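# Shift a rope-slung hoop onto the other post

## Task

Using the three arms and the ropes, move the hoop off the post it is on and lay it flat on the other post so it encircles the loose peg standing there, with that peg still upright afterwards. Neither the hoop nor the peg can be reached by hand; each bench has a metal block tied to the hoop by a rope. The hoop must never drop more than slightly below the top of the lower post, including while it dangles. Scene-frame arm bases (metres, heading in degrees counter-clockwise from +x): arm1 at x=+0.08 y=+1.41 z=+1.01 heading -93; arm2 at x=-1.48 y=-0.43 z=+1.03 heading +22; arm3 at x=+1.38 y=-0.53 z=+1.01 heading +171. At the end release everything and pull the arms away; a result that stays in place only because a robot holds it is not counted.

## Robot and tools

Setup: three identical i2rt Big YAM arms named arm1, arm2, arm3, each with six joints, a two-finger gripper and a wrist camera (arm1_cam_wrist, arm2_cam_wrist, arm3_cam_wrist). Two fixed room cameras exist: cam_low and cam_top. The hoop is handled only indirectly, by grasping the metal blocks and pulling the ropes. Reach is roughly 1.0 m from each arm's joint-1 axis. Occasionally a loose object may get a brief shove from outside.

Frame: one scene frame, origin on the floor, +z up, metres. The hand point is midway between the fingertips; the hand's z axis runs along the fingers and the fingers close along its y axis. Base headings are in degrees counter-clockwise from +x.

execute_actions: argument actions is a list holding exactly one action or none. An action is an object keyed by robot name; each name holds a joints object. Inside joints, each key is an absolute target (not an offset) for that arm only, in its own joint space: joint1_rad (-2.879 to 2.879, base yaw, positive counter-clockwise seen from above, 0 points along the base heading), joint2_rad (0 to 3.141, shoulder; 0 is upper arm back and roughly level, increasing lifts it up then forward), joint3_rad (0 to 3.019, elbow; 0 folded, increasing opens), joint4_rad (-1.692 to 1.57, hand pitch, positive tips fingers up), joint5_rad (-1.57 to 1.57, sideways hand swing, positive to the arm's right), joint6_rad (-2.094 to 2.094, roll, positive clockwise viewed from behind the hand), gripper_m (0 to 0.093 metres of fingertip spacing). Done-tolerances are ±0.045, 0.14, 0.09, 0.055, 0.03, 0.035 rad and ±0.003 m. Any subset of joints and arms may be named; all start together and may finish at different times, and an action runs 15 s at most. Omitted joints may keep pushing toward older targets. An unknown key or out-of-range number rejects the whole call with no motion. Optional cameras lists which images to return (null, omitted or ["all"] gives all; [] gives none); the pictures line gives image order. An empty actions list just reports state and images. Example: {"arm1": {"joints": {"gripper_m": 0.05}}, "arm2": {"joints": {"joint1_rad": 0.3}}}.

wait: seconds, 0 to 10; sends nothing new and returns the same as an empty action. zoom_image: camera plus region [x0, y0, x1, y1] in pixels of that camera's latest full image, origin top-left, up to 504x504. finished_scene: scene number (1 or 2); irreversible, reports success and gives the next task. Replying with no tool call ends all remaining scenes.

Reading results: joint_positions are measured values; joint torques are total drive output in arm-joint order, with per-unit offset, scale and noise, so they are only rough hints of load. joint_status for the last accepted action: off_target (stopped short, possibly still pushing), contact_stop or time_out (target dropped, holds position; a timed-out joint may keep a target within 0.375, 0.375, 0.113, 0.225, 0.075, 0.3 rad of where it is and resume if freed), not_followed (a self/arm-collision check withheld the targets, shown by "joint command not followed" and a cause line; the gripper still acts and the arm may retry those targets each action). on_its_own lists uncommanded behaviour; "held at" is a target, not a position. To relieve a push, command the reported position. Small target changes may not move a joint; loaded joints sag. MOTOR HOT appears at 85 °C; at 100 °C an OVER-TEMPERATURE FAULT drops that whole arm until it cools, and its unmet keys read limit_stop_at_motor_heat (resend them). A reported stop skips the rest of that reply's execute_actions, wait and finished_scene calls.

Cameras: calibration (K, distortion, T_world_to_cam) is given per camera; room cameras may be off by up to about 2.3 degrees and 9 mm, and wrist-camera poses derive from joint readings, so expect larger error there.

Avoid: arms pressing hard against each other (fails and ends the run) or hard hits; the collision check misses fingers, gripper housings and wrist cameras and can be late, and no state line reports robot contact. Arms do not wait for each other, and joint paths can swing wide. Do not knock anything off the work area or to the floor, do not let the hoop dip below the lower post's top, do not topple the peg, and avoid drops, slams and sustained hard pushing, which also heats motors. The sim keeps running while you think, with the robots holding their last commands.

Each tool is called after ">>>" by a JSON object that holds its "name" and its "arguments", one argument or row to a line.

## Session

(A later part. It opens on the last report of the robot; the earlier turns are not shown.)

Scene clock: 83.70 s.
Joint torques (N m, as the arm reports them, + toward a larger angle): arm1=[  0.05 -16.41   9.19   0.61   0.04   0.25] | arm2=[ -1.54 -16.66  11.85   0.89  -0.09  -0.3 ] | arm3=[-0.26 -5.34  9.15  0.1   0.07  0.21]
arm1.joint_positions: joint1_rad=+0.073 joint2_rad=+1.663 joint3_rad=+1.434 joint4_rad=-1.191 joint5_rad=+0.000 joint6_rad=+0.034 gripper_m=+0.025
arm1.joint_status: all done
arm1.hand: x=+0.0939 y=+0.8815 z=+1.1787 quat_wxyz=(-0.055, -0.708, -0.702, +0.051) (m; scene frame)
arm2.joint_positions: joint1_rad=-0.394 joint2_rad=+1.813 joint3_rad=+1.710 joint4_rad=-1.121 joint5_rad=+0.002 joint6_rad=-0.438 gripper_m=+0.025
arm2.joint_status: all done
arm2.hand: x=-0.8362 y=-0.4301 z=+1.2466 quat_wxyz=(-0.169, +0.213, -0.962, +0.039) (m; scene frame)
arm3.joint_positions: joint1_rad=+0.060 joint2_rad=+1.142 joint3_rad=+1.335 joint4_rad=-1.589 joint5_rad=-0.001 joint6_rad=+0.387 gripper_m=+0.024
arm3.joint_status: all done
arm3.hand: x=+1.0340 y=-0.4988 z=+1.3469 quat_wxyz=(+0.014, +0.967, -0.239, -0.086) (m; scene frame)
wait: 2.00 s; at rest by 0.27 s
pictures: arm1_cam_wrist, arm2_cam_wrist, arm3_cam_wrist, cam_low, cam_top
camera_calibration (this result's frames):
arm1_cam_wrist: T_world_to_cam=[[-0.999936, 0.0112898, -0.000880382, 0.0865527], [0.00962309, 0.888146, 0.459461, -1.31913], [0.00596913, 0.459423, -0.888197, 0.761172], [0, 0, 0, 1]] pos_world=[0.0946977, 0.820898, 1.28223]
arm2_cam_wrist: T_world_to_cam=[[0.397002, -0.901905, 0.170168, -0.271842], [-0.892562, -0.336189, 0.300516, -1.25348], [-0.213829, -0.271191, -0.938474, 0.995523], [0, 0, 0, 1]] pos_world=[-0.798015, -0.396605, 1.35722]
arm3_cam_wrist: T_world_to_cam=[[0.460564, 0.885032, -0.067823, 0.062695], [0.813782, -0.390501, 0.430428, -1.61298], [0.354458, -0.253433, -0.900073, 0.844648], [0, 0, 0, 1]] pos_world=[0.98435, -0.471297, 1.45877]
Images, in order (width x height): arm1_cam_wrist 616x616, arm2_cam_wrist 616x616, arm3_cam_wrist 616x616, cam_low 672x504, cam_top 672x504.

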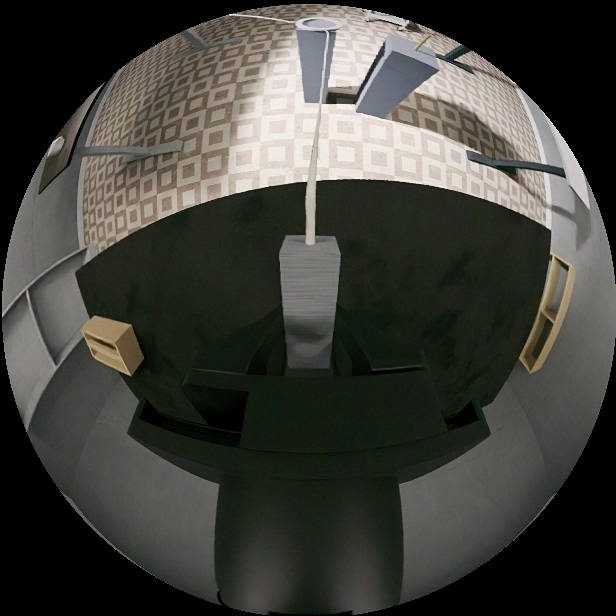

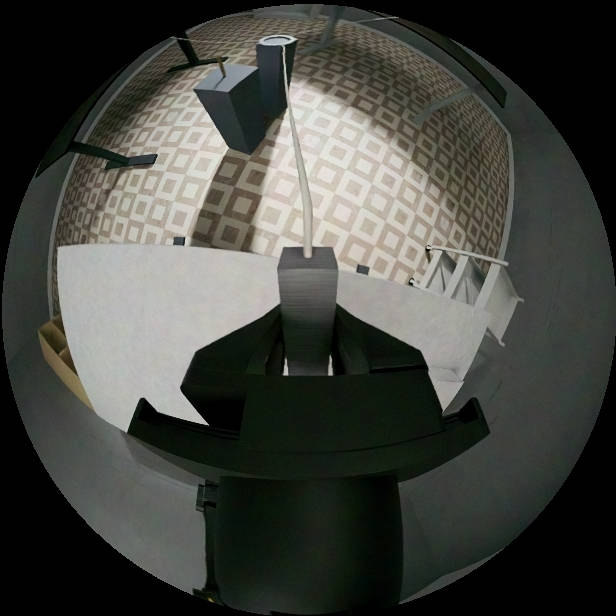

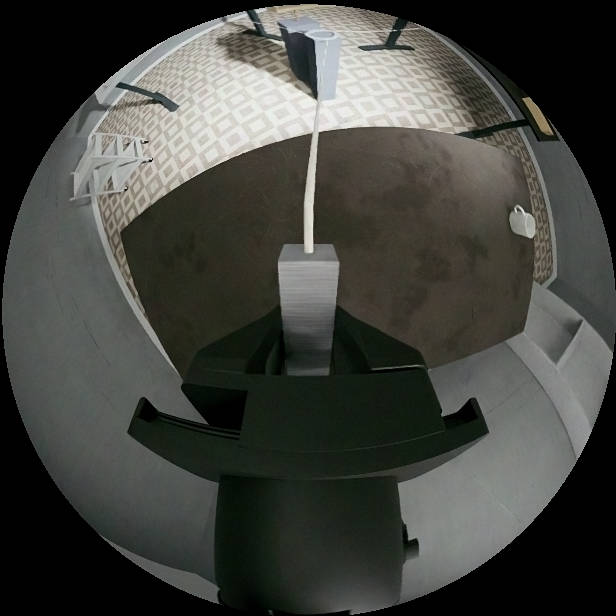

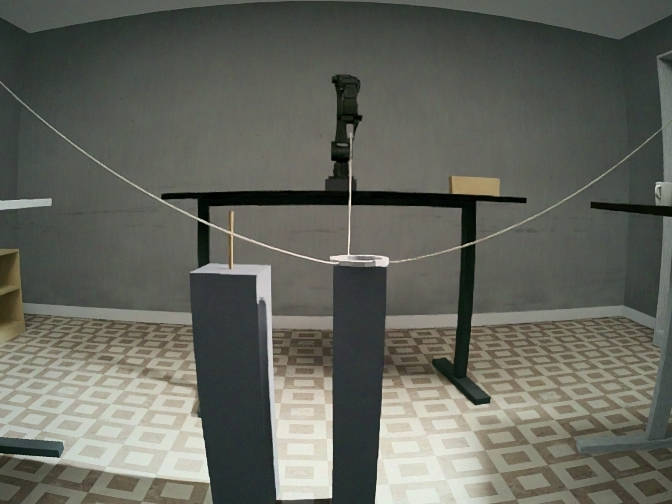

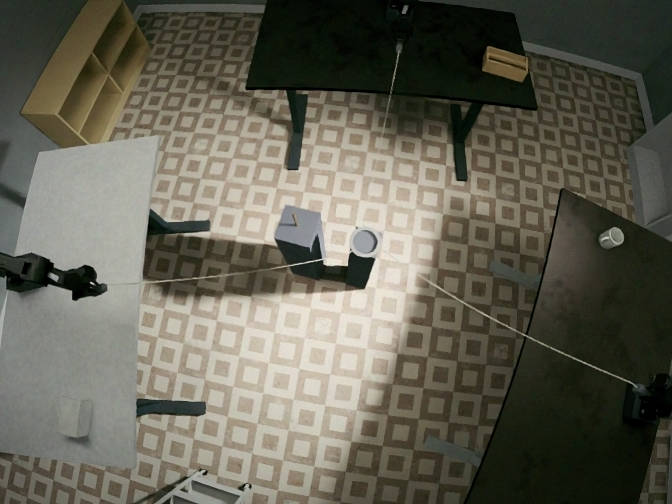

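Check rope1 sag.

>>> {"name": "zoom_image", "arguments": {
  "camera": "arm2_cam_wrist",
  "region": [100, 0, 340, 120]
}}

>>> {"name": "zoom_image", "arguments": {
  "camera": "arm3_cam_wrist",
  "region": [270, 0, 510, 120]
}}

Region (100, 0, 340, 120) of arm2_cam_wrist's 616x616 image, scaled by 2.100, with more detail than that image has.

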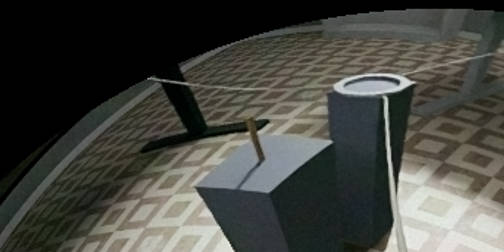

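Region (270, 0, 510, 120) of arm3_cam_wrist's 616x616 image, scaled by 2.100, with more detail than that image has.

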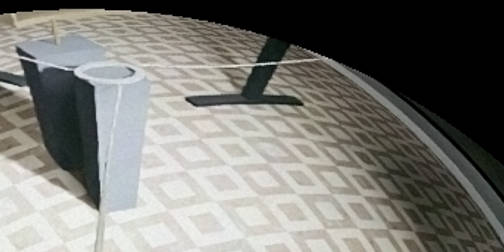

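>>> {"name": "execute_actions", "arguments": {
  "actions": [
    {"arm1":{"joints":{"joint2_rad":1.45,"joint3_rad":1.51}},"arm2":{"joints":{"joint2_rad":1.70,"joint3_rad":1.80}},"arm3":{"joints":{"joint2_rad":1.03,"joint3_rad":1.51}}}
  ],
  "cameras": []
}}

>>> {"name": "wait", "arguments": {
  "seconds": 2
}}

Scene clock: 91.57 s.
Joint torques (N m, as the arm reports them, + toward a larger angle): arm1=[  0.27 -13.68  12.15   1.1    0.04   0.25] | arm2=[ -2.15 -16.6   14.43   1.16  -0.07  -0.26] | arm3=[-0.03 -4.09 10.72  0.63  0.02  0.18]
arm1.joint_positions: joint1_rad=+0.073 joint2_rad=+1.447 joint3_rad=+1.475 joint4_rad=-1.191 joint5_rad=+0.000 joint6_rad=+0.035 gripper_m=+0.025
arm1.joint_status: all done
arm1.hand: x=+0.0936 y=+0.8930 z=+1.3069 quat_wxyz=(-0.148, -0.696, -0.689, +0.139) (m; scene frame)
arm2.joint_positions: joint1_rad=-0.394 joint2_rad=+1.706 joint3_rad=+1.742 joint4_rad=-1.121 joint5_rad=+0.001 joint6_rad=-0.439 gripper_m=+0.025
arm2.joint_status: all done
arm2.hand: x=-0.8419 y=-0.4301 z=+1.3281 quat_wxyz=(-0.235, +0.210, -0.947, +0.053) (m; scene frame)
arm3.joint_positions: joint1_rad=+0.060 joint2_rad=+1.032 joint3_rad=+1.467 joint4_rad=-1.589 joint5_rad=+0.000 joint6_rad=+0.389 gripper_m=+0.024
arm3.joint_status: all done
arm3.hand: x=+1.0460 y=-0.4997 z=+1.4395 quat_wxyz=(+0.030, +0.949, -0.236, -0.205) (m; scene frame)
pictures: none
No camera images: the call's "cameras" was empty. Leave "cameras" out to get every camera's image.

Scene clock: 93.57 s.
Joint torques (N m, as the arm reports them, + toward a larger angle): arm1=[  0.   -13.95  12.12   1.09   0.04   0.24] | arm2=[ -1.74 -16.23  14.46   0.89   0.    -0.23] | arm3=[-0.3  -4.21 10.78  0.59  0.    0.18]
arm1.joint_positions: joint1_rad=+0.073 joint2_rad=+1.448 joint3_rad=+1.475 joint4_rad=-1.191 joint5_rad=+0.000 joint6_rad=+0.035 gripper_m=+0.025
arm1.joint_status: all done
arm1.hand: x=+0.0936 y=+0.8928 z=+1.3063 quat_wxyz=(-0.147, -0.696, -0.689, +0.138) (m; scene frame)
arm2.joint_positions: joint1_rad=-0.394 joint2_rad=+1.706 joint3_rad=+1.742 joint4_rad=-1.121 joint5_rad=+0.001 joint6_rad=-0.439 gripper_m=+0.025
arm2.joint_status: all done
arm2.hand: x=-0.8419 y=-0.4301 z=+1.3281 quat_wxyz=(-0.235, +0.210, -0.947, +0.053) (m; scene frame)
arm3.joint_positions: joint1_rad=+0.060 joint2_rad=+1.032 joint3_rad=+1.467 joint4_rad=-1.589 joint5_rad=+0.000 joint6_rad=+0.389 gripper_m=+0.024
arm3.joint_status: all done
arm3.hand: x=+1.0460 y=-0.4997 z=+1.4395 quat_wxyz=(+0.030, +0.949, -0.236, -0.205) (m; scene frame)
wait: 2.00 s; at rest by 0.27 s
pictures: arm1_cam_wrist, arm2_cam_wrist, arm3_cam_wrist, cam_low, cam_top
camera_calibration (this result's frames):
arm1_cam_wrist: T_world_to_cam=[[-0.999888, 0.0105908, -0.0105674, 0.099499], [0.00800997, 0.975518, 0.219776, -1.15259], [0.0126363, 0.219666, -0.975493, 1.19672], [0, 0, 0, 1]] pos_world=[0.0935979, 0.860438, 1.42176]
arm2_cam_wrist: T_world_to_cam=[[0.370987, -0.901347, 0.223478, -0.375962], [-0.925058, -0.337584, 0.174085, -1.14304], [-0.0814678, -0.271314, -0.959037, 1.2095], [0, 0, 0, 1]] pos_world=[-0.819366, -0.396591, 1.44296]
arm3_cam_wrist: T_world_to_cam=[[0.43547, 0.886817, -0.154666, 0.216299], [0.891138, -0.400354, 0.213516, -1.43656], [0.127429, -0.230809, -0.964619, 1.2652], [0, 0, 0, 1]] pos_world=[1.02476, -0.47493, 1.56062]
Images, in order (width x height): arm1_cam_wrist 616x616, arm2_cam_wrist 616x616, arm3_cam_wrist 616x616, cam_low 672x504, cam_top 672x504.

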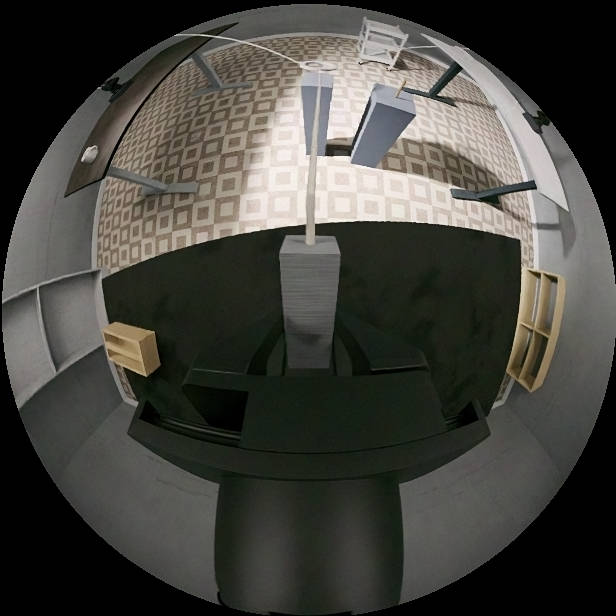

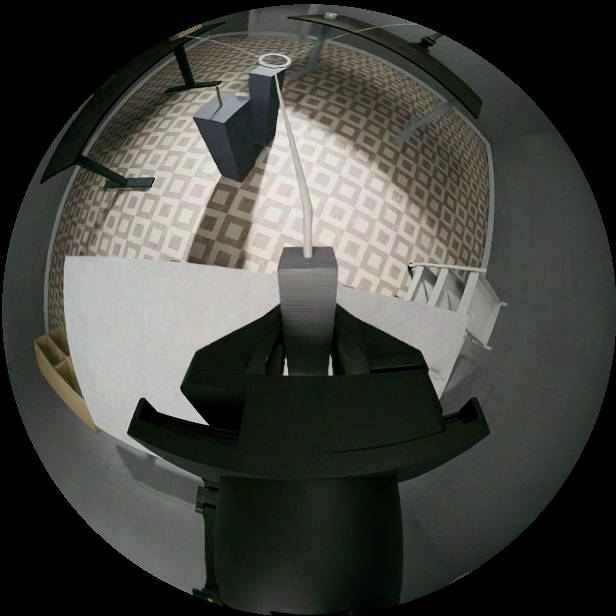

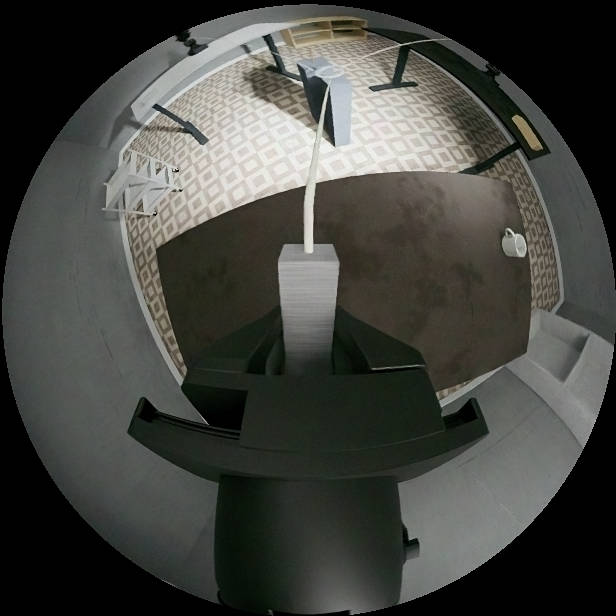

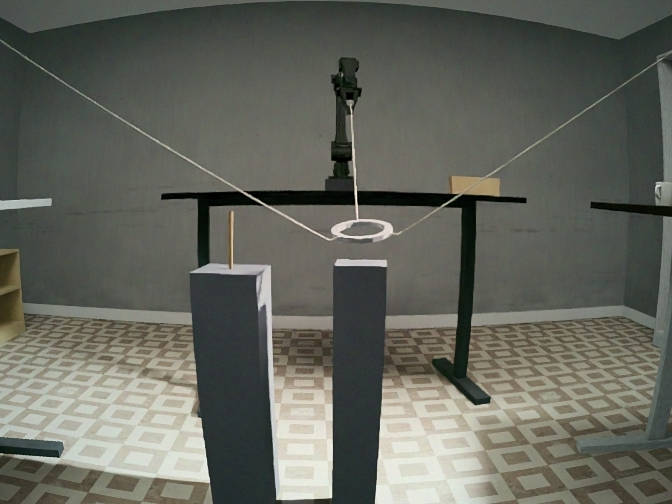

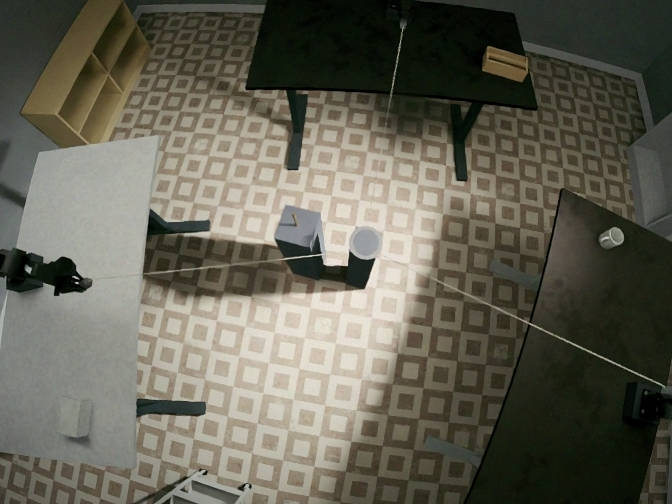

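>>> {"name": "execute_actions", "arguments": {
  "actions": [
    {"arm1":{"joints":{"joint1_rad":-0.06,"joint2_rad":1.35,"joint4_rad":-1.45}},"arm2":{"joints":{"joint2_rad":1.52}},"arm3":{"joints":{"joint3_rad":1.585}}}
  ],
  "cameras": []
}}

>>> {"name": "wait", "arguments": {
  "seconds": 2
}}

Scene clock: 103.43 s.
Joint torques (N m, as the arm reports them, + toward a larger angle): arm1=[ -0.01 -12.35  11.87   0.45   0.04   0.24] | arm2=[ -2.03 -13.56  14.04   1.18  -0.08  -0.24] | arm3=[-0.3  -4.39 11.75  0.67  0.    0.18]
arm1.joint_positions: joint1_rad=-0.065 joint2_rad=+1.353 joint3_rad=+1.475 joint4_rad=-1.434 joint5_rad=+0.000 joint6_rad=+0.035 gripper_m=+0.025
arm1.joint_status: all done
arm1.hand: x=+0.0299 y=+0.9690 z=+1.3309 quat_wxyz=(-0.088, -0.751, -0.648, +0.095) (m; scene frame)
arm2.joint_positions: joint1_rad=-0.394 joint2_rad=+1.528 joint3_rad=+1.749 joint4_rad=-1.122 joint5_rad=+0.001 joint6_rad=-0.440 gripper_m=+0.025
arm2.joint_status: all done
arm2.hand: x=-0.8799 y=-0.4300 z=+1.4378 quat_wxyz=(-0.321, +0.205, -0.922, +0.073) (m; scene frame)
arm3.joint_positions: joint1_rad=+0.060 joint2_rad=+1.035 joint3_rad=+1.525 joint4_rad=-1.589 joint5_rad=+0.000 joint6_rad=+0.389 gripper_m=+0.024
arm3.joint_status: all done
arm3.hand: x=+1.0420 y=-0.4992 z=+1.4642 quat_wxyz=(+0.034, +0.944, -0.234, -0.231) (m; scene frame)
pictures: none
No camera images: the call's "cameras" was empty. Leave "cameras" out to get every camera's image.

Scene clock: 105.43 s.
Joint torques (N m, as the arm reports them, + toward a larger angle): arm1=[ -0.09 -12.01  11.85   0.44   0.04   0.24] | arm2=[ -2.42 -13.63  14.04   1.41  -0.05  -0.25] | arm3=[-0.29 -4.4  11.76  0.67  0.    0.18]
arm1.joint_positions: joint1_rad=-0.065 joint2_rad=+1.353 joint3_rad=+1.475 joint4_rad=-1.434 joint5_rad=+0.000 joint6_rad=+0.035 gripper_m=+0.025
arm1.joint_status: all done
arm1.hand: x=+0.0299 y=+0.9690 z=+1.3309 quat_wxyz=(-0.088, -0.751, -0.648, +0.095) (m; scene frame)
arm2.joint_positions: joint1_rad=-0.394 joint2_rad=+1.528 joint3_rad=+1.749 joint4_rad=-1.122 joint5_rad=+0.001 joint6_rad=-0.440 gripper_m=+0.025
arm2.joint_status: all done
arm2.hand: x=-0.8799 y=-0.4300 z=+1.4378 quat_wxyz=(-0.321, +0.205, -0.922, +0.073) (m; scene frame)
arm3.joint_positions: joint1_rad=+0.060 joint2_rad=+1.035 joint3_rad=+1.525 joint4_rad=-1.589 joint5_rad=+0.000 joint6_rad=+0.389 gripper_m=+0.024
arm3.joint_status: all done
arm3.hand: x=+1.0420 y=-0.4992 z=+1.4642 quat_wxyz=(+0.034, +0.944, -0.234, -0.231) (m; scene frame)
wait: 2.00 s; at rest by 0.27 s
pictures: arm1_cam_wrist, arm2_cam_wrist, arm3_cam_wrist, cam_low, cam_top
camera_calibration (this result's frames):
arm1_cam_wrist: T_world_to_cam=[[-0.988785, 0.14926, -0.00514565, -0.10667], [0.137393, 0.922598, 0.360466, -1.3716], [0.0585504, 0.355717, -0.932758, 1.01473], [0, 0, 0, 1]] pos_world=[0.0235607, 0.920399, 1.44037]
arm2_cam_wrist: T_world_to_cam=[[0.324515, -0.900886, 0.28826, -0.520097], [-0.941093, -0.338136, 0.00269289, -0.965204], [0.0950453, -0.272154, -0.957548, 1.46444], [0, 0, 0, 1]] pos_world=[-0.878756, -0.396365, 1.5548]
arm3_cam_wrist: T_world_to_cam=[[0.426681, 0.887658, -0.173223, 0.258236], [0.901269, -0.401401, 0.163071, -1.37532], [0.0752193, -0.2257, -0.971289, 1.35635], [0, 0, 0, 1]] pos_world=[1.02733, -0.475154, 1.58641]
Images, in order (width x height): arm1_cam_wrist 616x616, arm2_cam_wrist 616x616, arm3_cam_wrist 616x616, cam_low 672x504, cam_top 672x504.

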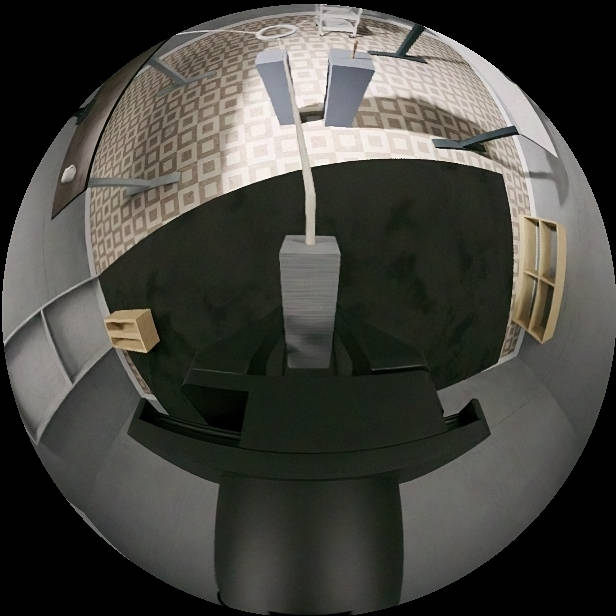

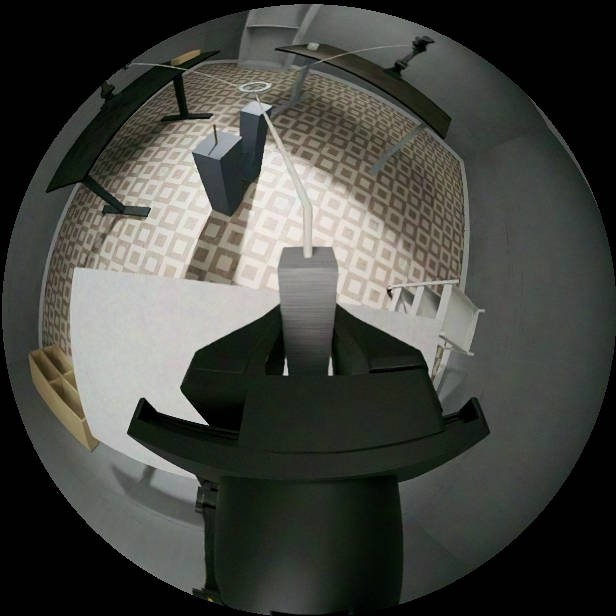

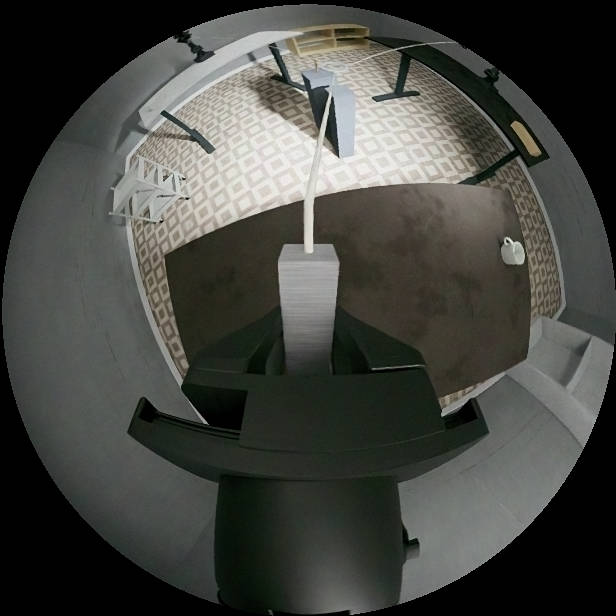

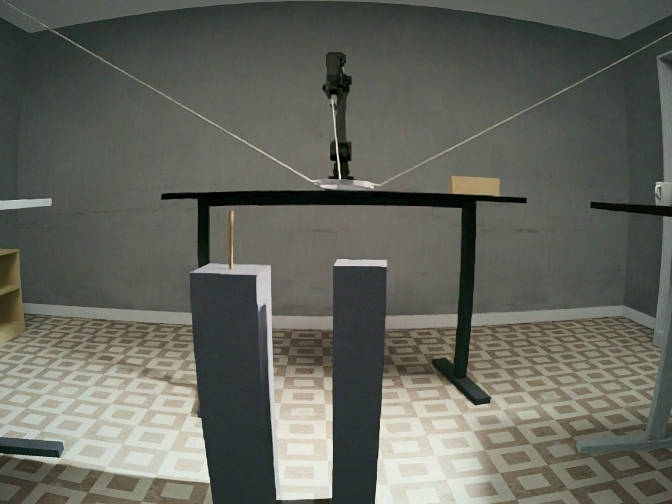

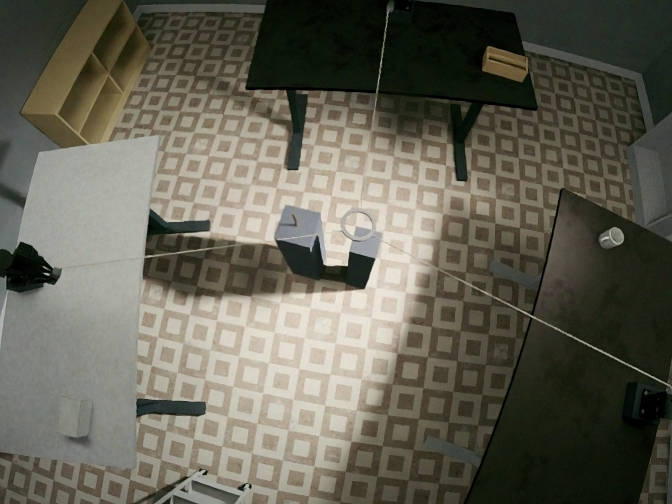

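>>> {"name": "execute_actions", "arguments": {
  "actions": [
    {"arm1":{"joints":{"joint1_rad":-0.37,"joint2_rad":1.39,"joint3_rad":1.54,"joint4_rad":-1.35,"joint6_rad":-0.3}},"arm2":{"joints":{"joint1_rad":-0.37,"joint2_rad":1.24,"joint3_rad":1.59,"joint4_rad":-1.36}},"arm3":{"joints":{"joint2_rad":1.30,"joint3_rad":1.77,"joint4_rad":-1.35}}}
  ],
  "cameras": []
}}

>>> {"name": "wait", "arguments": {
  "seconds": 2
}}

Scene clock: 114.87 s.
Joint torques (N m, as the arm reports them, + toward a larger angle): arm1=[ -0.23 -13.79  13.93   1.8    0.04  -0.02] | arm2=[-1.13 -8.94  9.18  1.13 -0.05 -0.22] | arm3=[ -0.27 -11.97  11.56   2.58   0.     0.17]
arm1.joint_positions: joint1_rad=-0.371 joint2_rad=+1.397 joint3_rad=+1.479 joint4_rad=-1.362 joint5_rad=-0.001 joint6_rad=-0.286 gripper_m=+0.025
arm1.joint_status: all done
arm1.hand: x=-0.1124 y=+0.9810 z=+1.3184 quat_wxyz=(-0.062, -0.744, -0.652, +0.132) (m; scene frame)
arm2.joint_positions: joint1_rad=-0.368 joint2_rad=+1.251 joint3_rad=+1.592 joint4_rad=-1.356 joint5_rad=+0.001 joint6_rad=-0.440 gripper_m=+0.025
arm2.joint_status: all done
arm2.hand: x=-1.0220 y=-0.4180 z=+1.4650 quat_wxyz=(-0.269, +0.221, -0.936, +0.057) (m; scene frame)
arm3.joint_positions: joint1_rad=+0.060 joint2_rad=+1.332 joint3_rad=+1.719 joint4_rad=-1.373 joint5_rad=+0.000 joint6_rad=+0.389 gripper_m=+0.024
arm3.joint_status: all done
arm3.hand: x=+0.8907 y=-0.4844 z=+1.4663 quat_wxyz=(+0.042, +0.929, -0.231, -0.285) (m; scene frame)
pictures: none
No camera images: the call's "cameras" was empty. Leave "cameras" out to get every camera's image.

Scene clock: 116.87 s.
Joint torques (N m, as the arm reports them, + toward a larger angle): arm1=[ -0.33 -13.57  13.9    1.82   0.04  -0.03] | arm2=[-1.77 -8.87  9.29  0.95 -0.02 -0.2 ] | arm3=[ -0.32 -12.13  11.68   2.56   0.     0.17]
arm1.joint_positions: joint1_rad=-0.371 joint2_rad=+1.397 joint3_rad=+1.479 joint4_rad=-1.362 joint5_rad=-0.001 joint6_rad=-0.286 gripper_m=+0.025
arm1.joint_status: all done
arm1.hand: x=-0.1124 y=+0.9810 z=+1.3184 quat_wxyz=(-0.062, -0.744, -0.652, +0.132) (m; scene frame)
arm2.joint_positions: joint1_rad=-0.368 joint2_rad=+1.251 joint3_rad=+1.592 joint4_rad=-1.356 joint5_rad=+0.001 joint6_rad=-0.440 gripper_m=+0.025
arm2.joint_status: all done
arm2.hand: x=-1.0220 y=-0.4180 z=+1.4650 quat_wxyz=(-0.269, +0.221, -0.936, +0.057) (m; scene frame)
arm3.joint_positions: joint1_rad=+0.060 joint2_rad=+1.332 joint3_rad=+1.719 joint4_rad=-1.373 joint5_rad=+0.000 joint6_rad=+0.389 gripper_m=+0.024
arm3.joint_status: all done
arm3.hand: x=+0.8907 y=-0.4844 z=+1.4663 quat_wxyz=(+0.042, +0.929, -0.231, -0.285) (m; scene frame)
wait: 2.00 s; at rest by 0.27 s
pictures: arm1_cam_wrist, arm2_cam_wrist, arm3_cam_wrist, cam_low, cam_top
camera_calibration (this result's frames):
arm1_cam_wrist: T_world_to_cam=[[-0.985641, 0.146435, 0.0840747, -0.36375], [0.166471, 0.926072, 0.338642, -1.33002], [-0.0282701, 0.347775, -0.937152, 1.01096], [0, 0, 0, 1]] pos_world=[-0.108536, 0.933372, 1.42841]
arm2_cam_wrist: T_world_to_cam=[[0.378091, -0.891591, 0.249226, -0.355161], [-0.925737, -0.361905, 0.109705, -1.24598], [-0.00761581, -0.272197, -0.962212, 1.40923], [0, 0, 0, 1]] pos_world=[-1.00843, -0.383997, 1.58118]
arm3_cam_wrist: T_world_to_cam=[[0.405141, 0.889729, -0.210342, 0.38463], [0.913595, -0.402724, 0.0561943, -1.08825], [-0.0347121, -0.214934, -0.976011, 1.48324], [0, 0, 0, 1]] pos_world=[0.889881, -0.461683, 1.58972]
Images, in order (width x height): arm1_cam_wrist 616x616, arm2_cam_wrist 616x616, arm3_cam_wrist 616x616, cam_low 672x504, cam_top 672x504.

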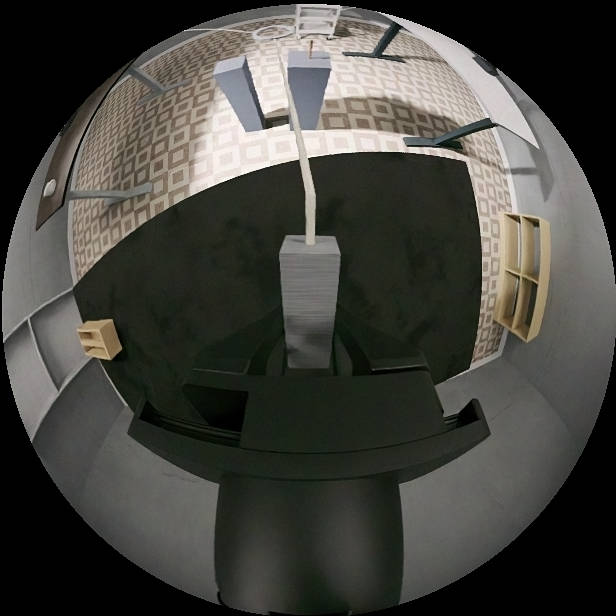

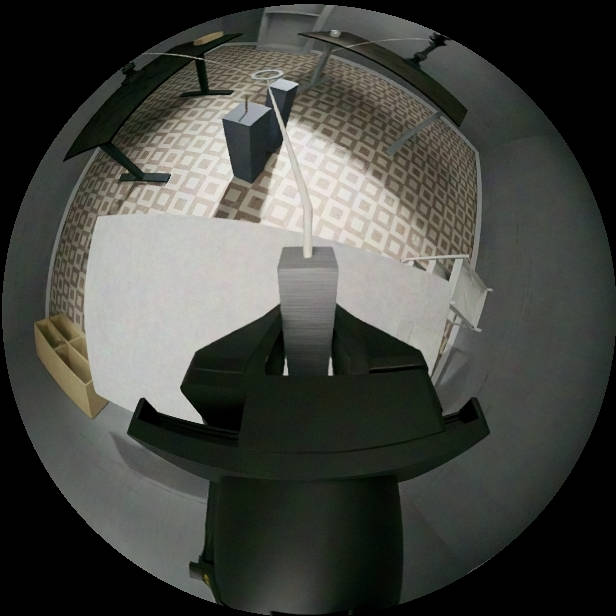

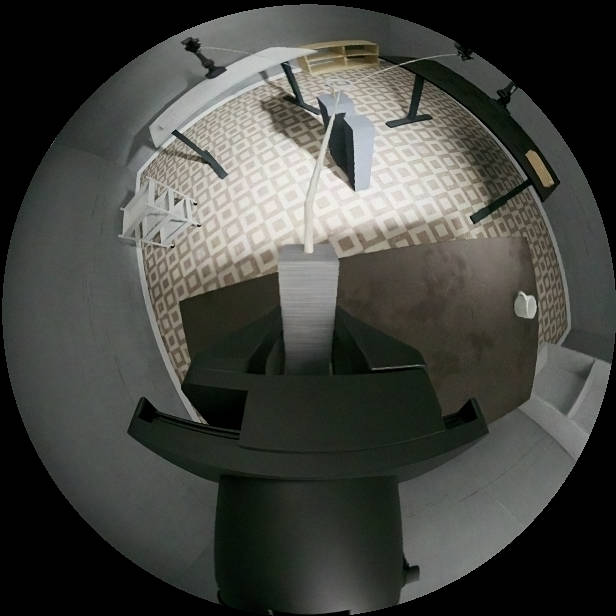

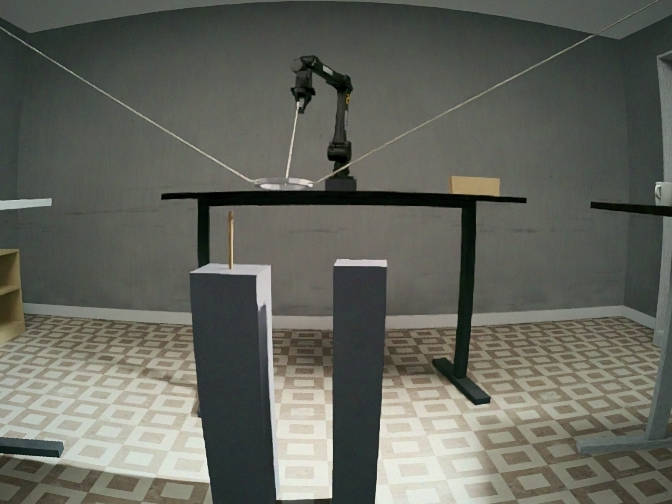

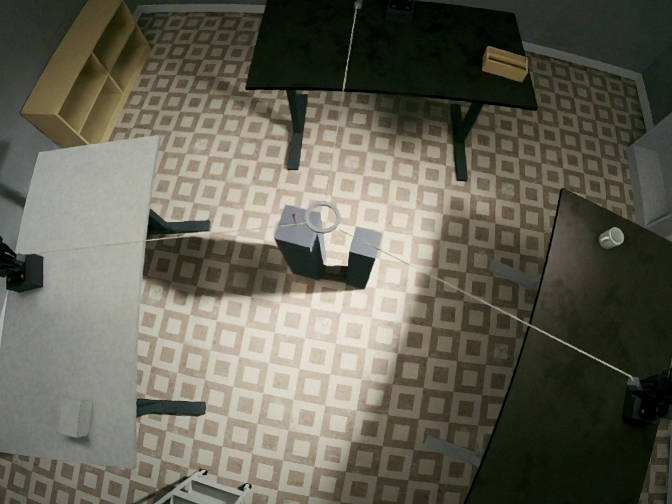

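>>> {"name": "execute_actions", "arguments": {
  "actions": [
    {"arm1":{"joints":{"joint1_rad":-0.63,"joint2_rad":1.43,"joint3_rad":1.6,"joint4_rad":-1.19,"joint6_rad":-0.6}},"arm2":{"joints":{"joint1_rad":-0.33,"joint2_rad":0.96,"joint3_rad":1.41,"joint4_rad":-1.59}},"arm3":{"joints":{"joint2_rad":1.53,"joint3_rad":1.98,"joint4_rad":-1.11}}}
  ],
  "cameras": []
}}

>>> {"name": "wait", "arguments": {
  "seconds": 3
}}

>>> {"name": "zoom_image", "arguments": {
  "camera": "cam_top",
  "region": [240, 170, 360, 270]
}}

Scene clock: 122.07 s.
Joint torques (N m, as the arm reports them, + toward a larger angle): arm1=[ -0.91 -13.63  14.1    2.48   0.03   0.  ] | arm2=[-1.18 -3.89  8.96  0.99 -0.04 -0.24] | arm3=[ -0.39 -16.59  12.66   3.18  -0.01   0.16]
arm1.joint_positions: joint1_rad=-0.626 joint2_rad=+1.429 joint3_rad=+1.540 joint4_rad=-1.209 joint5_rad=-0.001 joint6_rad=-0.587 gripper_m=+0.025
arm1.joint_status: all done
arm1.hand: x=-0.2482 y=+1.0024 z=+1.3452 quat_wxyz=(-0.037, -0.716, -0.657, +0.231) (m; scene frame)
arm2.joint_positions: joint1_rad=-0.329 joint2_rad=+0.972 joint3_rad=+1.409 joint4_rad=-1.586 joint5_rad=+0.001 joint6_rad=-0.440 gripper_m=+0.025
arm2.joint_status: all done
arm2.hand: x=-1.1683 y=-0.4091 z=+1.4536 quat_wxyz=(-0.206, +0.243, -0.947, +0.040) (m; scene frame)
arm3.joint_positions: joint1_rad=+0.060 joint2_rad=+1.559 joint3_rad=+1.917 joint4_rad=-1.140 joint5_rad=+0.000 joint6_rad=+0.390 gripper_m=+0.024
arm3.joint_status: all done
arm3.hand: x=+0.7614 y=-0.4717 z=+1.4834 quat_wxyz=(+0.056, +0.896, -0.223, -0.381) (m; scene frame)
pictures: none
No camera images: the call's "cameras" was empty. Leave "cameras" out to get every camera's image.

Scene clock: 125.07 s.
Joint torques (N m, as the arm reports them, + toward a larger angle): arm1=[ -0.63 -13.78  14.12   2.47   0.03  -0.01] | arm2=[-1.95 -4.27  8.92  0.76 -0.08 -0.28] | arm3=[ -0.27 -15.89  12.72   3.17   0.     0.16]
arm1.joint_positions: joint1_rad=-0.626 joint2_rad=+1.429 joint3_rad=+1.540 joint4_rad=-1.209 joint5_rad=-0.001 joint6_rad=-0.587 gripper_m=+0.025
arm1.joint_status: all done
arm1.hand: x=-0.2482 y=+1.0024 z=+1.3452 quat_wxyz=(-0.037, -0.716, -0.657, +0.231) (m; scene frame)
arm2.joint_positions: joint1_rad=-0.329 joint2_rad=+0.972 joint3_rad=+1.409 joint4_rad=-1.586 joint5_rad=+0.001 joint6_rad=-0.440 gripper_m=+0.025
arm2.joint_status: all done
arm2.hand: x=-1.1683 y=-0.4091 z=+1.4536 quat_wxyz=(-0.206, +0.243, -0.947, +0.040) (m; scene frame)
arm3.joint_positions: joint1_rad=+0.060 joint2_rad=+1.559 joint3_rad=+1.917 joint4_rad=-1.140 joint5_rad=+0.000 joint6_rad=+0.390 gripper_m=+0.024
arm3.joint_status: all done
arm3.hand: x=+0.7614 y=-0.4717 z=+1.4834 quat_wxyz=(+0.056, +0.896, -0.223, -0.381) (m; scene frame)
wait: 3.00 s; at rest by 0.27 s
pictures: arm1_cam_wrist, arm2_cam_wrist, arm3_cam_wrist, cam_low, cam_top
camera_calibration (this result's frames):
arm1_cam_wrist: T_world_to_cam=[[-0.957339, 0.137041, 0.254404, -0.715703], [0.194032, 0.957256, 0.214504, -1.19375], [-0.214134, 0.254716, -0.943009, 1.07985], [0, 0, 0, 1]] pos_world=[-0.222312, 0.965753, 1.45645]
arm2_cam_wrist: T_world_to_cam=[[0.442811, -0.874179, 0.199324, -0.133836], [-0.887857, -0.396518, 0.233416, -1.52667], [-0.125012, -0.28033, -0.951728, 1.24379], [0, 0, 0, 1]] pos_world=[-1.14071, -0.373677, 1.56678]
arm3_cam_wrist: T_world_to_cam=[[0.356734, 0.894115, -0.270737, 0.557806], [0.904975, -0.40267, -0.137394, -0.672266], [-0.231864, -0.195997, -0.952798, 1.6227], [0, 0, 0, 1]] pos_world=[0.785642, -0.451399, 1.60476]
Images, in order (width x height): arm1_cam_wrist 616x616, arm2_cam_wrist 616x616, arm3_cam_wrist 616x616, cam_low 672x504, cam_top 672x504.

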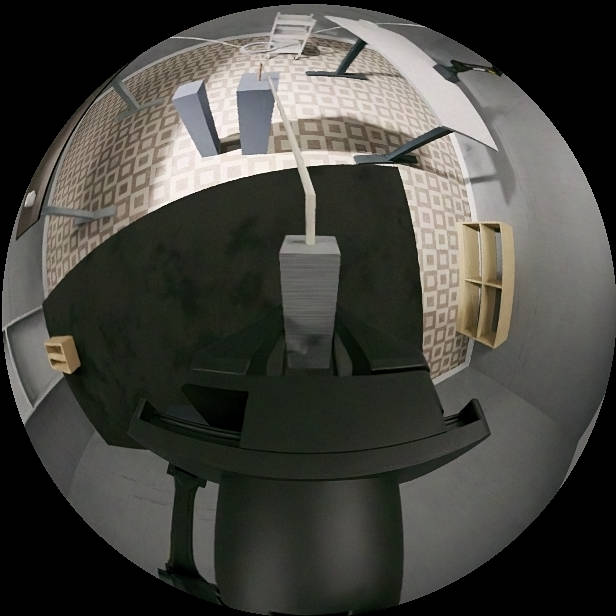

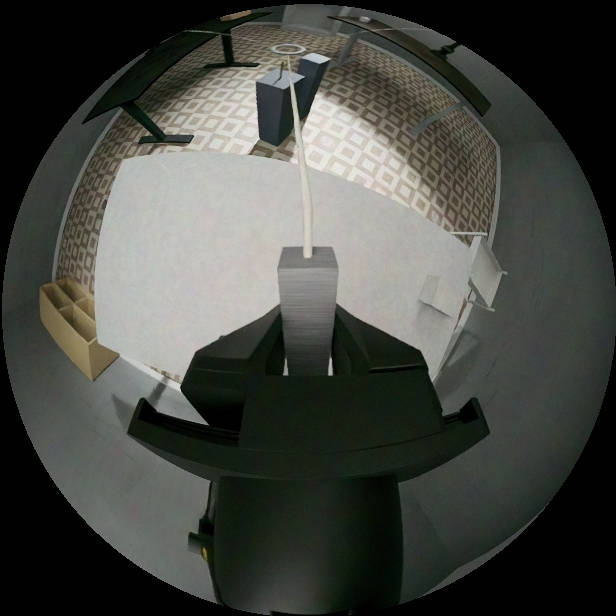

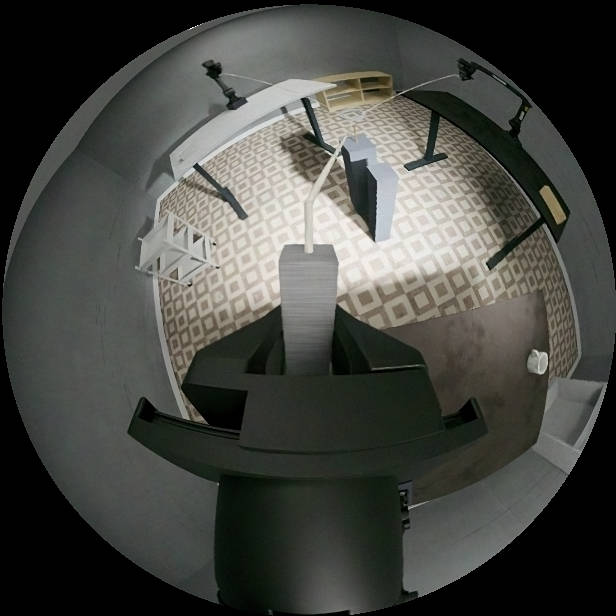

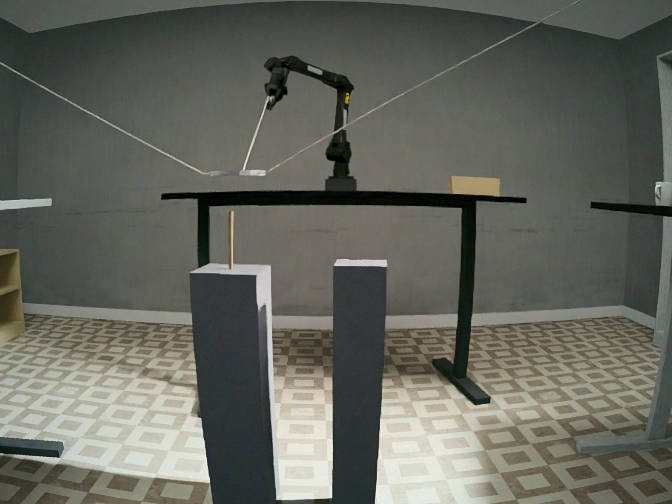

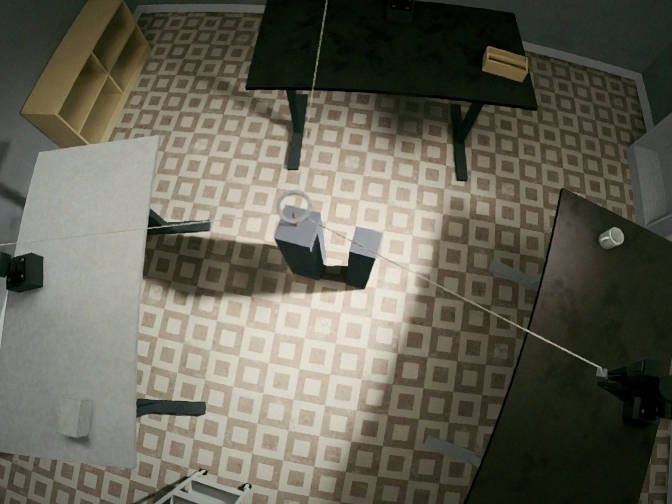

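Region (240, 170, 360, 270) of cam_top's 672x504 image, scaled by 4.200, with more detail than that image has.

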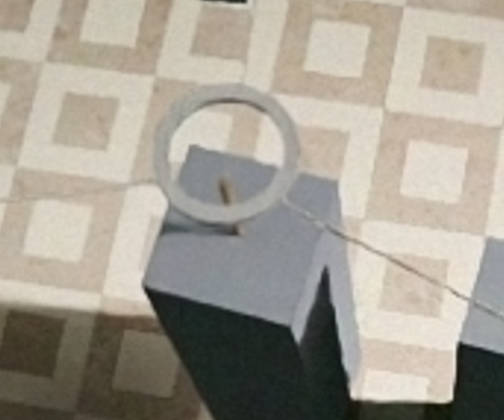

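>>> {"name": "execute_actions", "arguments": {
  "actions": [
    {"arm1":{"joints":{"joint2_rad":1.5,"joint3_rad":1.48}},"arm2":{"joints":{"joint3_rad":1.25}},"arm3":{"joints":{"joint2_rad":1.57,"joint3_rad":1.83}}}
  ],
  "cameras": []
}}

>>> {"name": "wait", "arguments": {
  "seconds": 3
}}

>>> {"name": "zoom_image", "arguments": {
  "camera": "cam_top",
  "region": [240, 170, 360, 270]
}}

Scene clock: 130.07 s.
Joint torques (N m, as the arm reports them, + toward a larger angle): arm1=[ -0.66 -16.32  10.03   2.01   0.03  -0.01] | arm2=[-1.38 -5.37  9.3   0.53 -0.06 -0.29] | arm3=[ -0.16 -15.9   10.31   2.69   0.     0.16]
arm1.joint_positions: joint1_rad=-0.626 joint2_rad=+1.516 joint3_rad=+1.469 joint4_rad=-1.204 joint5_rad=-0.001 joint6_rad=-0.587 gripper_m=+0.025
arm1.joint_status: all done
arm1.hand: x=-0.2487 y=+1.0018 z=+1.2683 quat_wxyz=(-0.026, -0.727, -0.668, +0.158) (m; scene frame)
arm2.joint_positions: joint1_rad=-0.329 joint2_rad=+0.971 joint3_rad=+1.248 joint4_rad=-1.586 joint5_rad=+0.001 joint6_rad=-0.440 gripper_m=+0.025
arm2.joint_status: all done
arm2.hand: x=-1.1840 y=-0.4101 z=+1.3831 quat_wxyz=(-0.129, +0.246, -0.960, +0.025) (m; scene frame)
arm3.joint_positions: joint1_rad=+0.060 joint2_rad=+1.589 joint3_rad=+1.807 joint4_rad=-1.133 joint5_rad=+0.000 joint6_rad=+0.390 gripper_m=+0.024
arm3.joint_status: all done
arm3.hand: x=+0.7594 y=-0.4716 z=+1.4082 quat_wxyz=(+0.047, +0.919, -0.229, -0.319) (m; scene frame)
pictures: none
No camera images: the call's "cameras" was empty. Leave "cameras" out to get every camera's image.

Scene clock: 133.07 s.
Joint torques (N m, as the arm reports them, + toward a larger angle): arm1=[ -0.65 -16.69  10.04   1.95   0.03  -0.01] | arm2=[-1.36 -4.29  9.17  0.67 -0.03 -0.23] | arm3=[ -0.29 -15.94  10.24   2.66   0.     0.16]
arm1.joint_positions: joint1_rad=-0.626 joint2_rad=+1.516 joint3_rad=+1.469 joint4_rad=-1.204 joint5_rad=-0.001 joint6_rad=-0.587 gripper_m=+0.025
arm1.joint_status: all done
arm1.hand: x=-0.2487 y=+1.0018 z=+1.2683 quat_wxyz=(-0.026, -0.727, -0.668, +0.158) (m; scene frame)
arm2.joint_positions: joint1_rad=-0.329 joint2_rad=+0.971 joint3_rad=+1.248 joint4_rad=-1.586 joint5_rad=+0.001 joint6_rad=-0.440 gripper_m=+0.025
arm2.joint_status: all done
arm2.hand: x=-1.1840 y=-0.4101 z=+1.3831 quat_wxyz=(-0.129, +0.246, -0.960, +0.025) (m; scene frame)
arm3.joint_positions: joint1_rad=+0.060 joint2_rad=+1.589 joint3_rad=+1.807 joint4_rad=-1.133 joint5_rad=+0.000 joint6_rad=+0.390 gripper_m=+0.024
arm3.joint_status: all done
arm3.hand: x=+0.7594 y=-0.4716 z=+1.4082 quat_wxyz=(+0.047, +0.919, -0.229, -0.319) (m; scene frame)
wait: 3.00 s; at rest by 0.27 s
pictures: arm1_cam_wrist, arm2_cam_wrist, arm3_cam_wrist, cam_low, cam_top
camera_calibration (this result's frames):
arm1_cam_wrist: T_world_to_cam=[[-0.977818, 0.111312, 0.17743, -0.578217], [0.167531, 0.924074, 0.34354, -1.31349], [-0.125718, 0.365645, -0.922225, 0.891836], [0, 0, 0, 1]] pos_world=[-0.23322, 0.952029, 1.3763]
arm2_cam_wrist: T_world_to_cam=[[0.469557, -0.872527, 0.134956, 0.00768853], [-0.839066, -0.393434, 0.375738, -1.66239], [-0.274745, -0.289667, -0.916847, 0.945063], [0, 0, 0, 1]] pos_world=[-1.13882, -0.37358, 1.49006]
arm3_cam_wrist: T_world_to_cam=[[0.390103, 0.890887, -0.23268, 0.457626], [0.91491, -0.403507, -0.0110453, -0.866577], [-0.103728, -0.208573, -0.972491, 1.47516], [0, 0, 0, 1]] pos_world=[0.767335, -0.449684, 1.53149]
Images, in order (width x height): arm1_cam_wrist 616x616, arm2_cam_wrist 616x616, arm3_cam_wrist 616x616, cam_low 672x504, cam_top 672x504.

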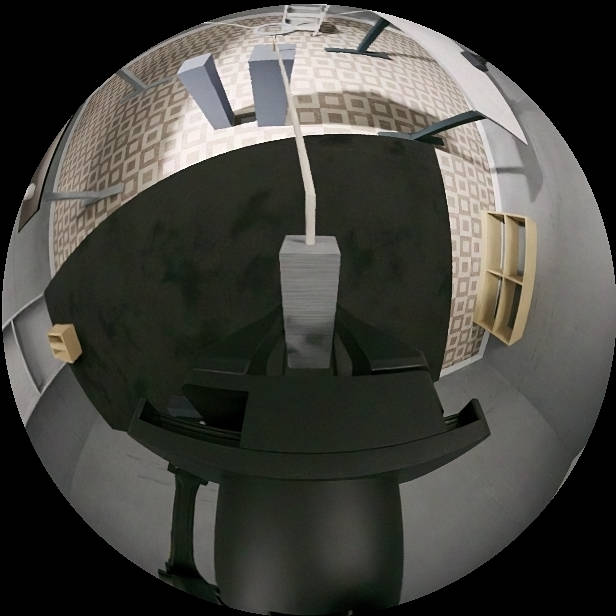

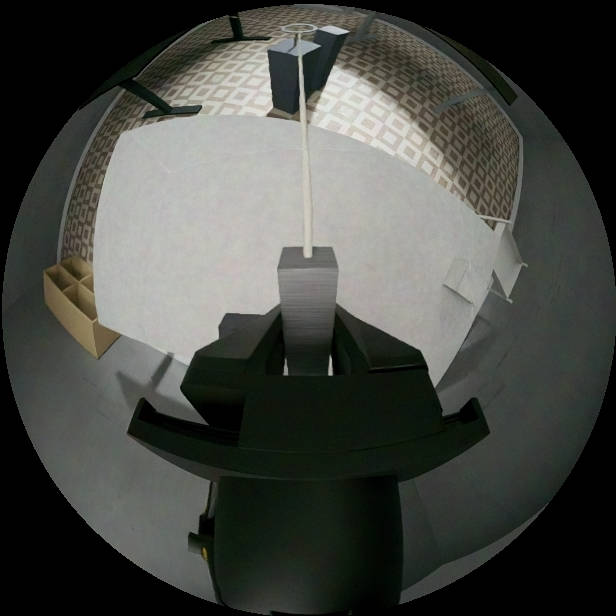

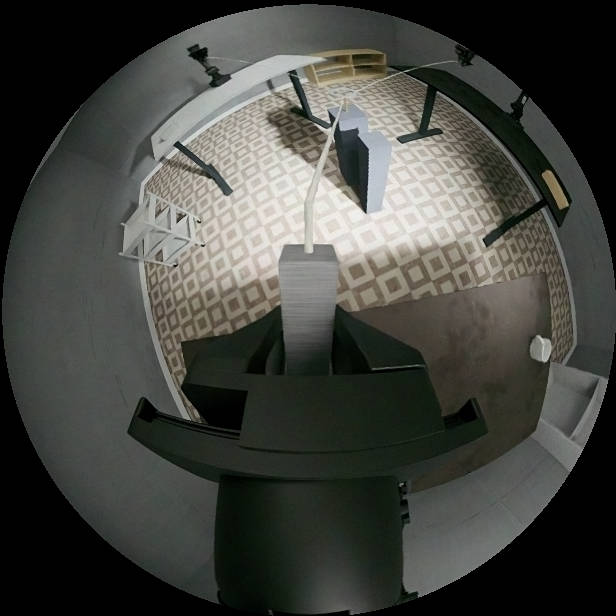

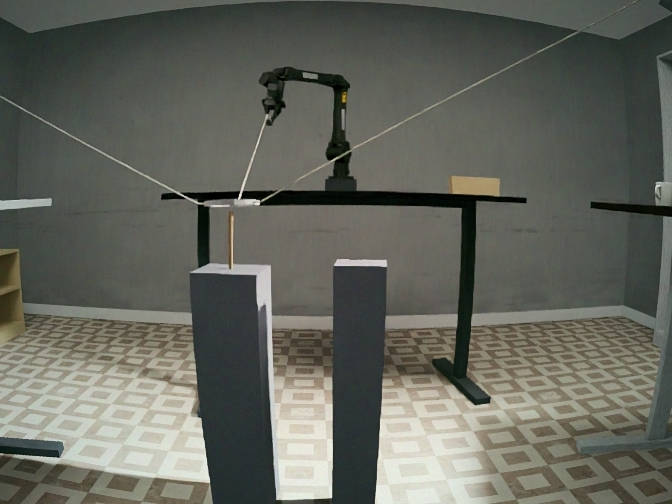

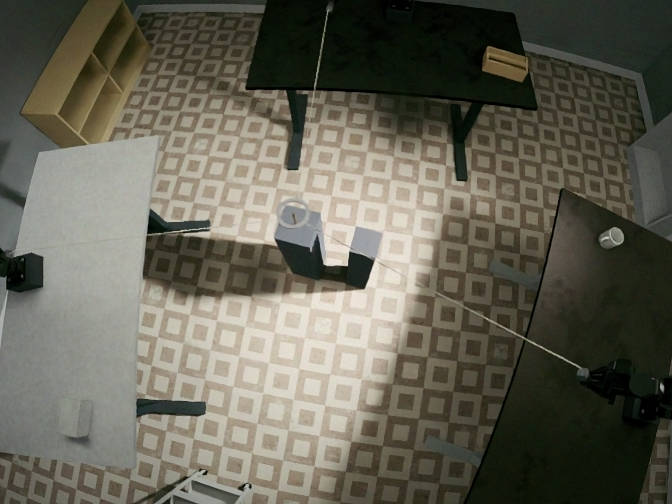

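Region (240, 170, 360, 270) of cam_top's 672x504 image, scaled by 4.200, with more detail than that image has.

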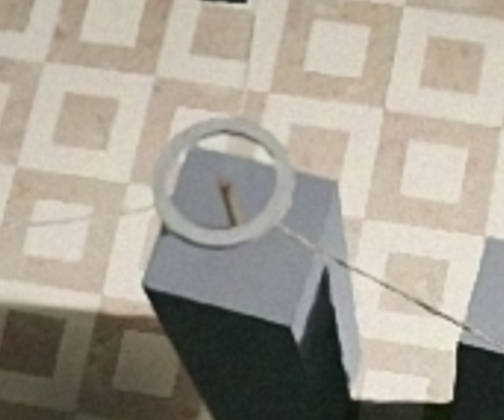

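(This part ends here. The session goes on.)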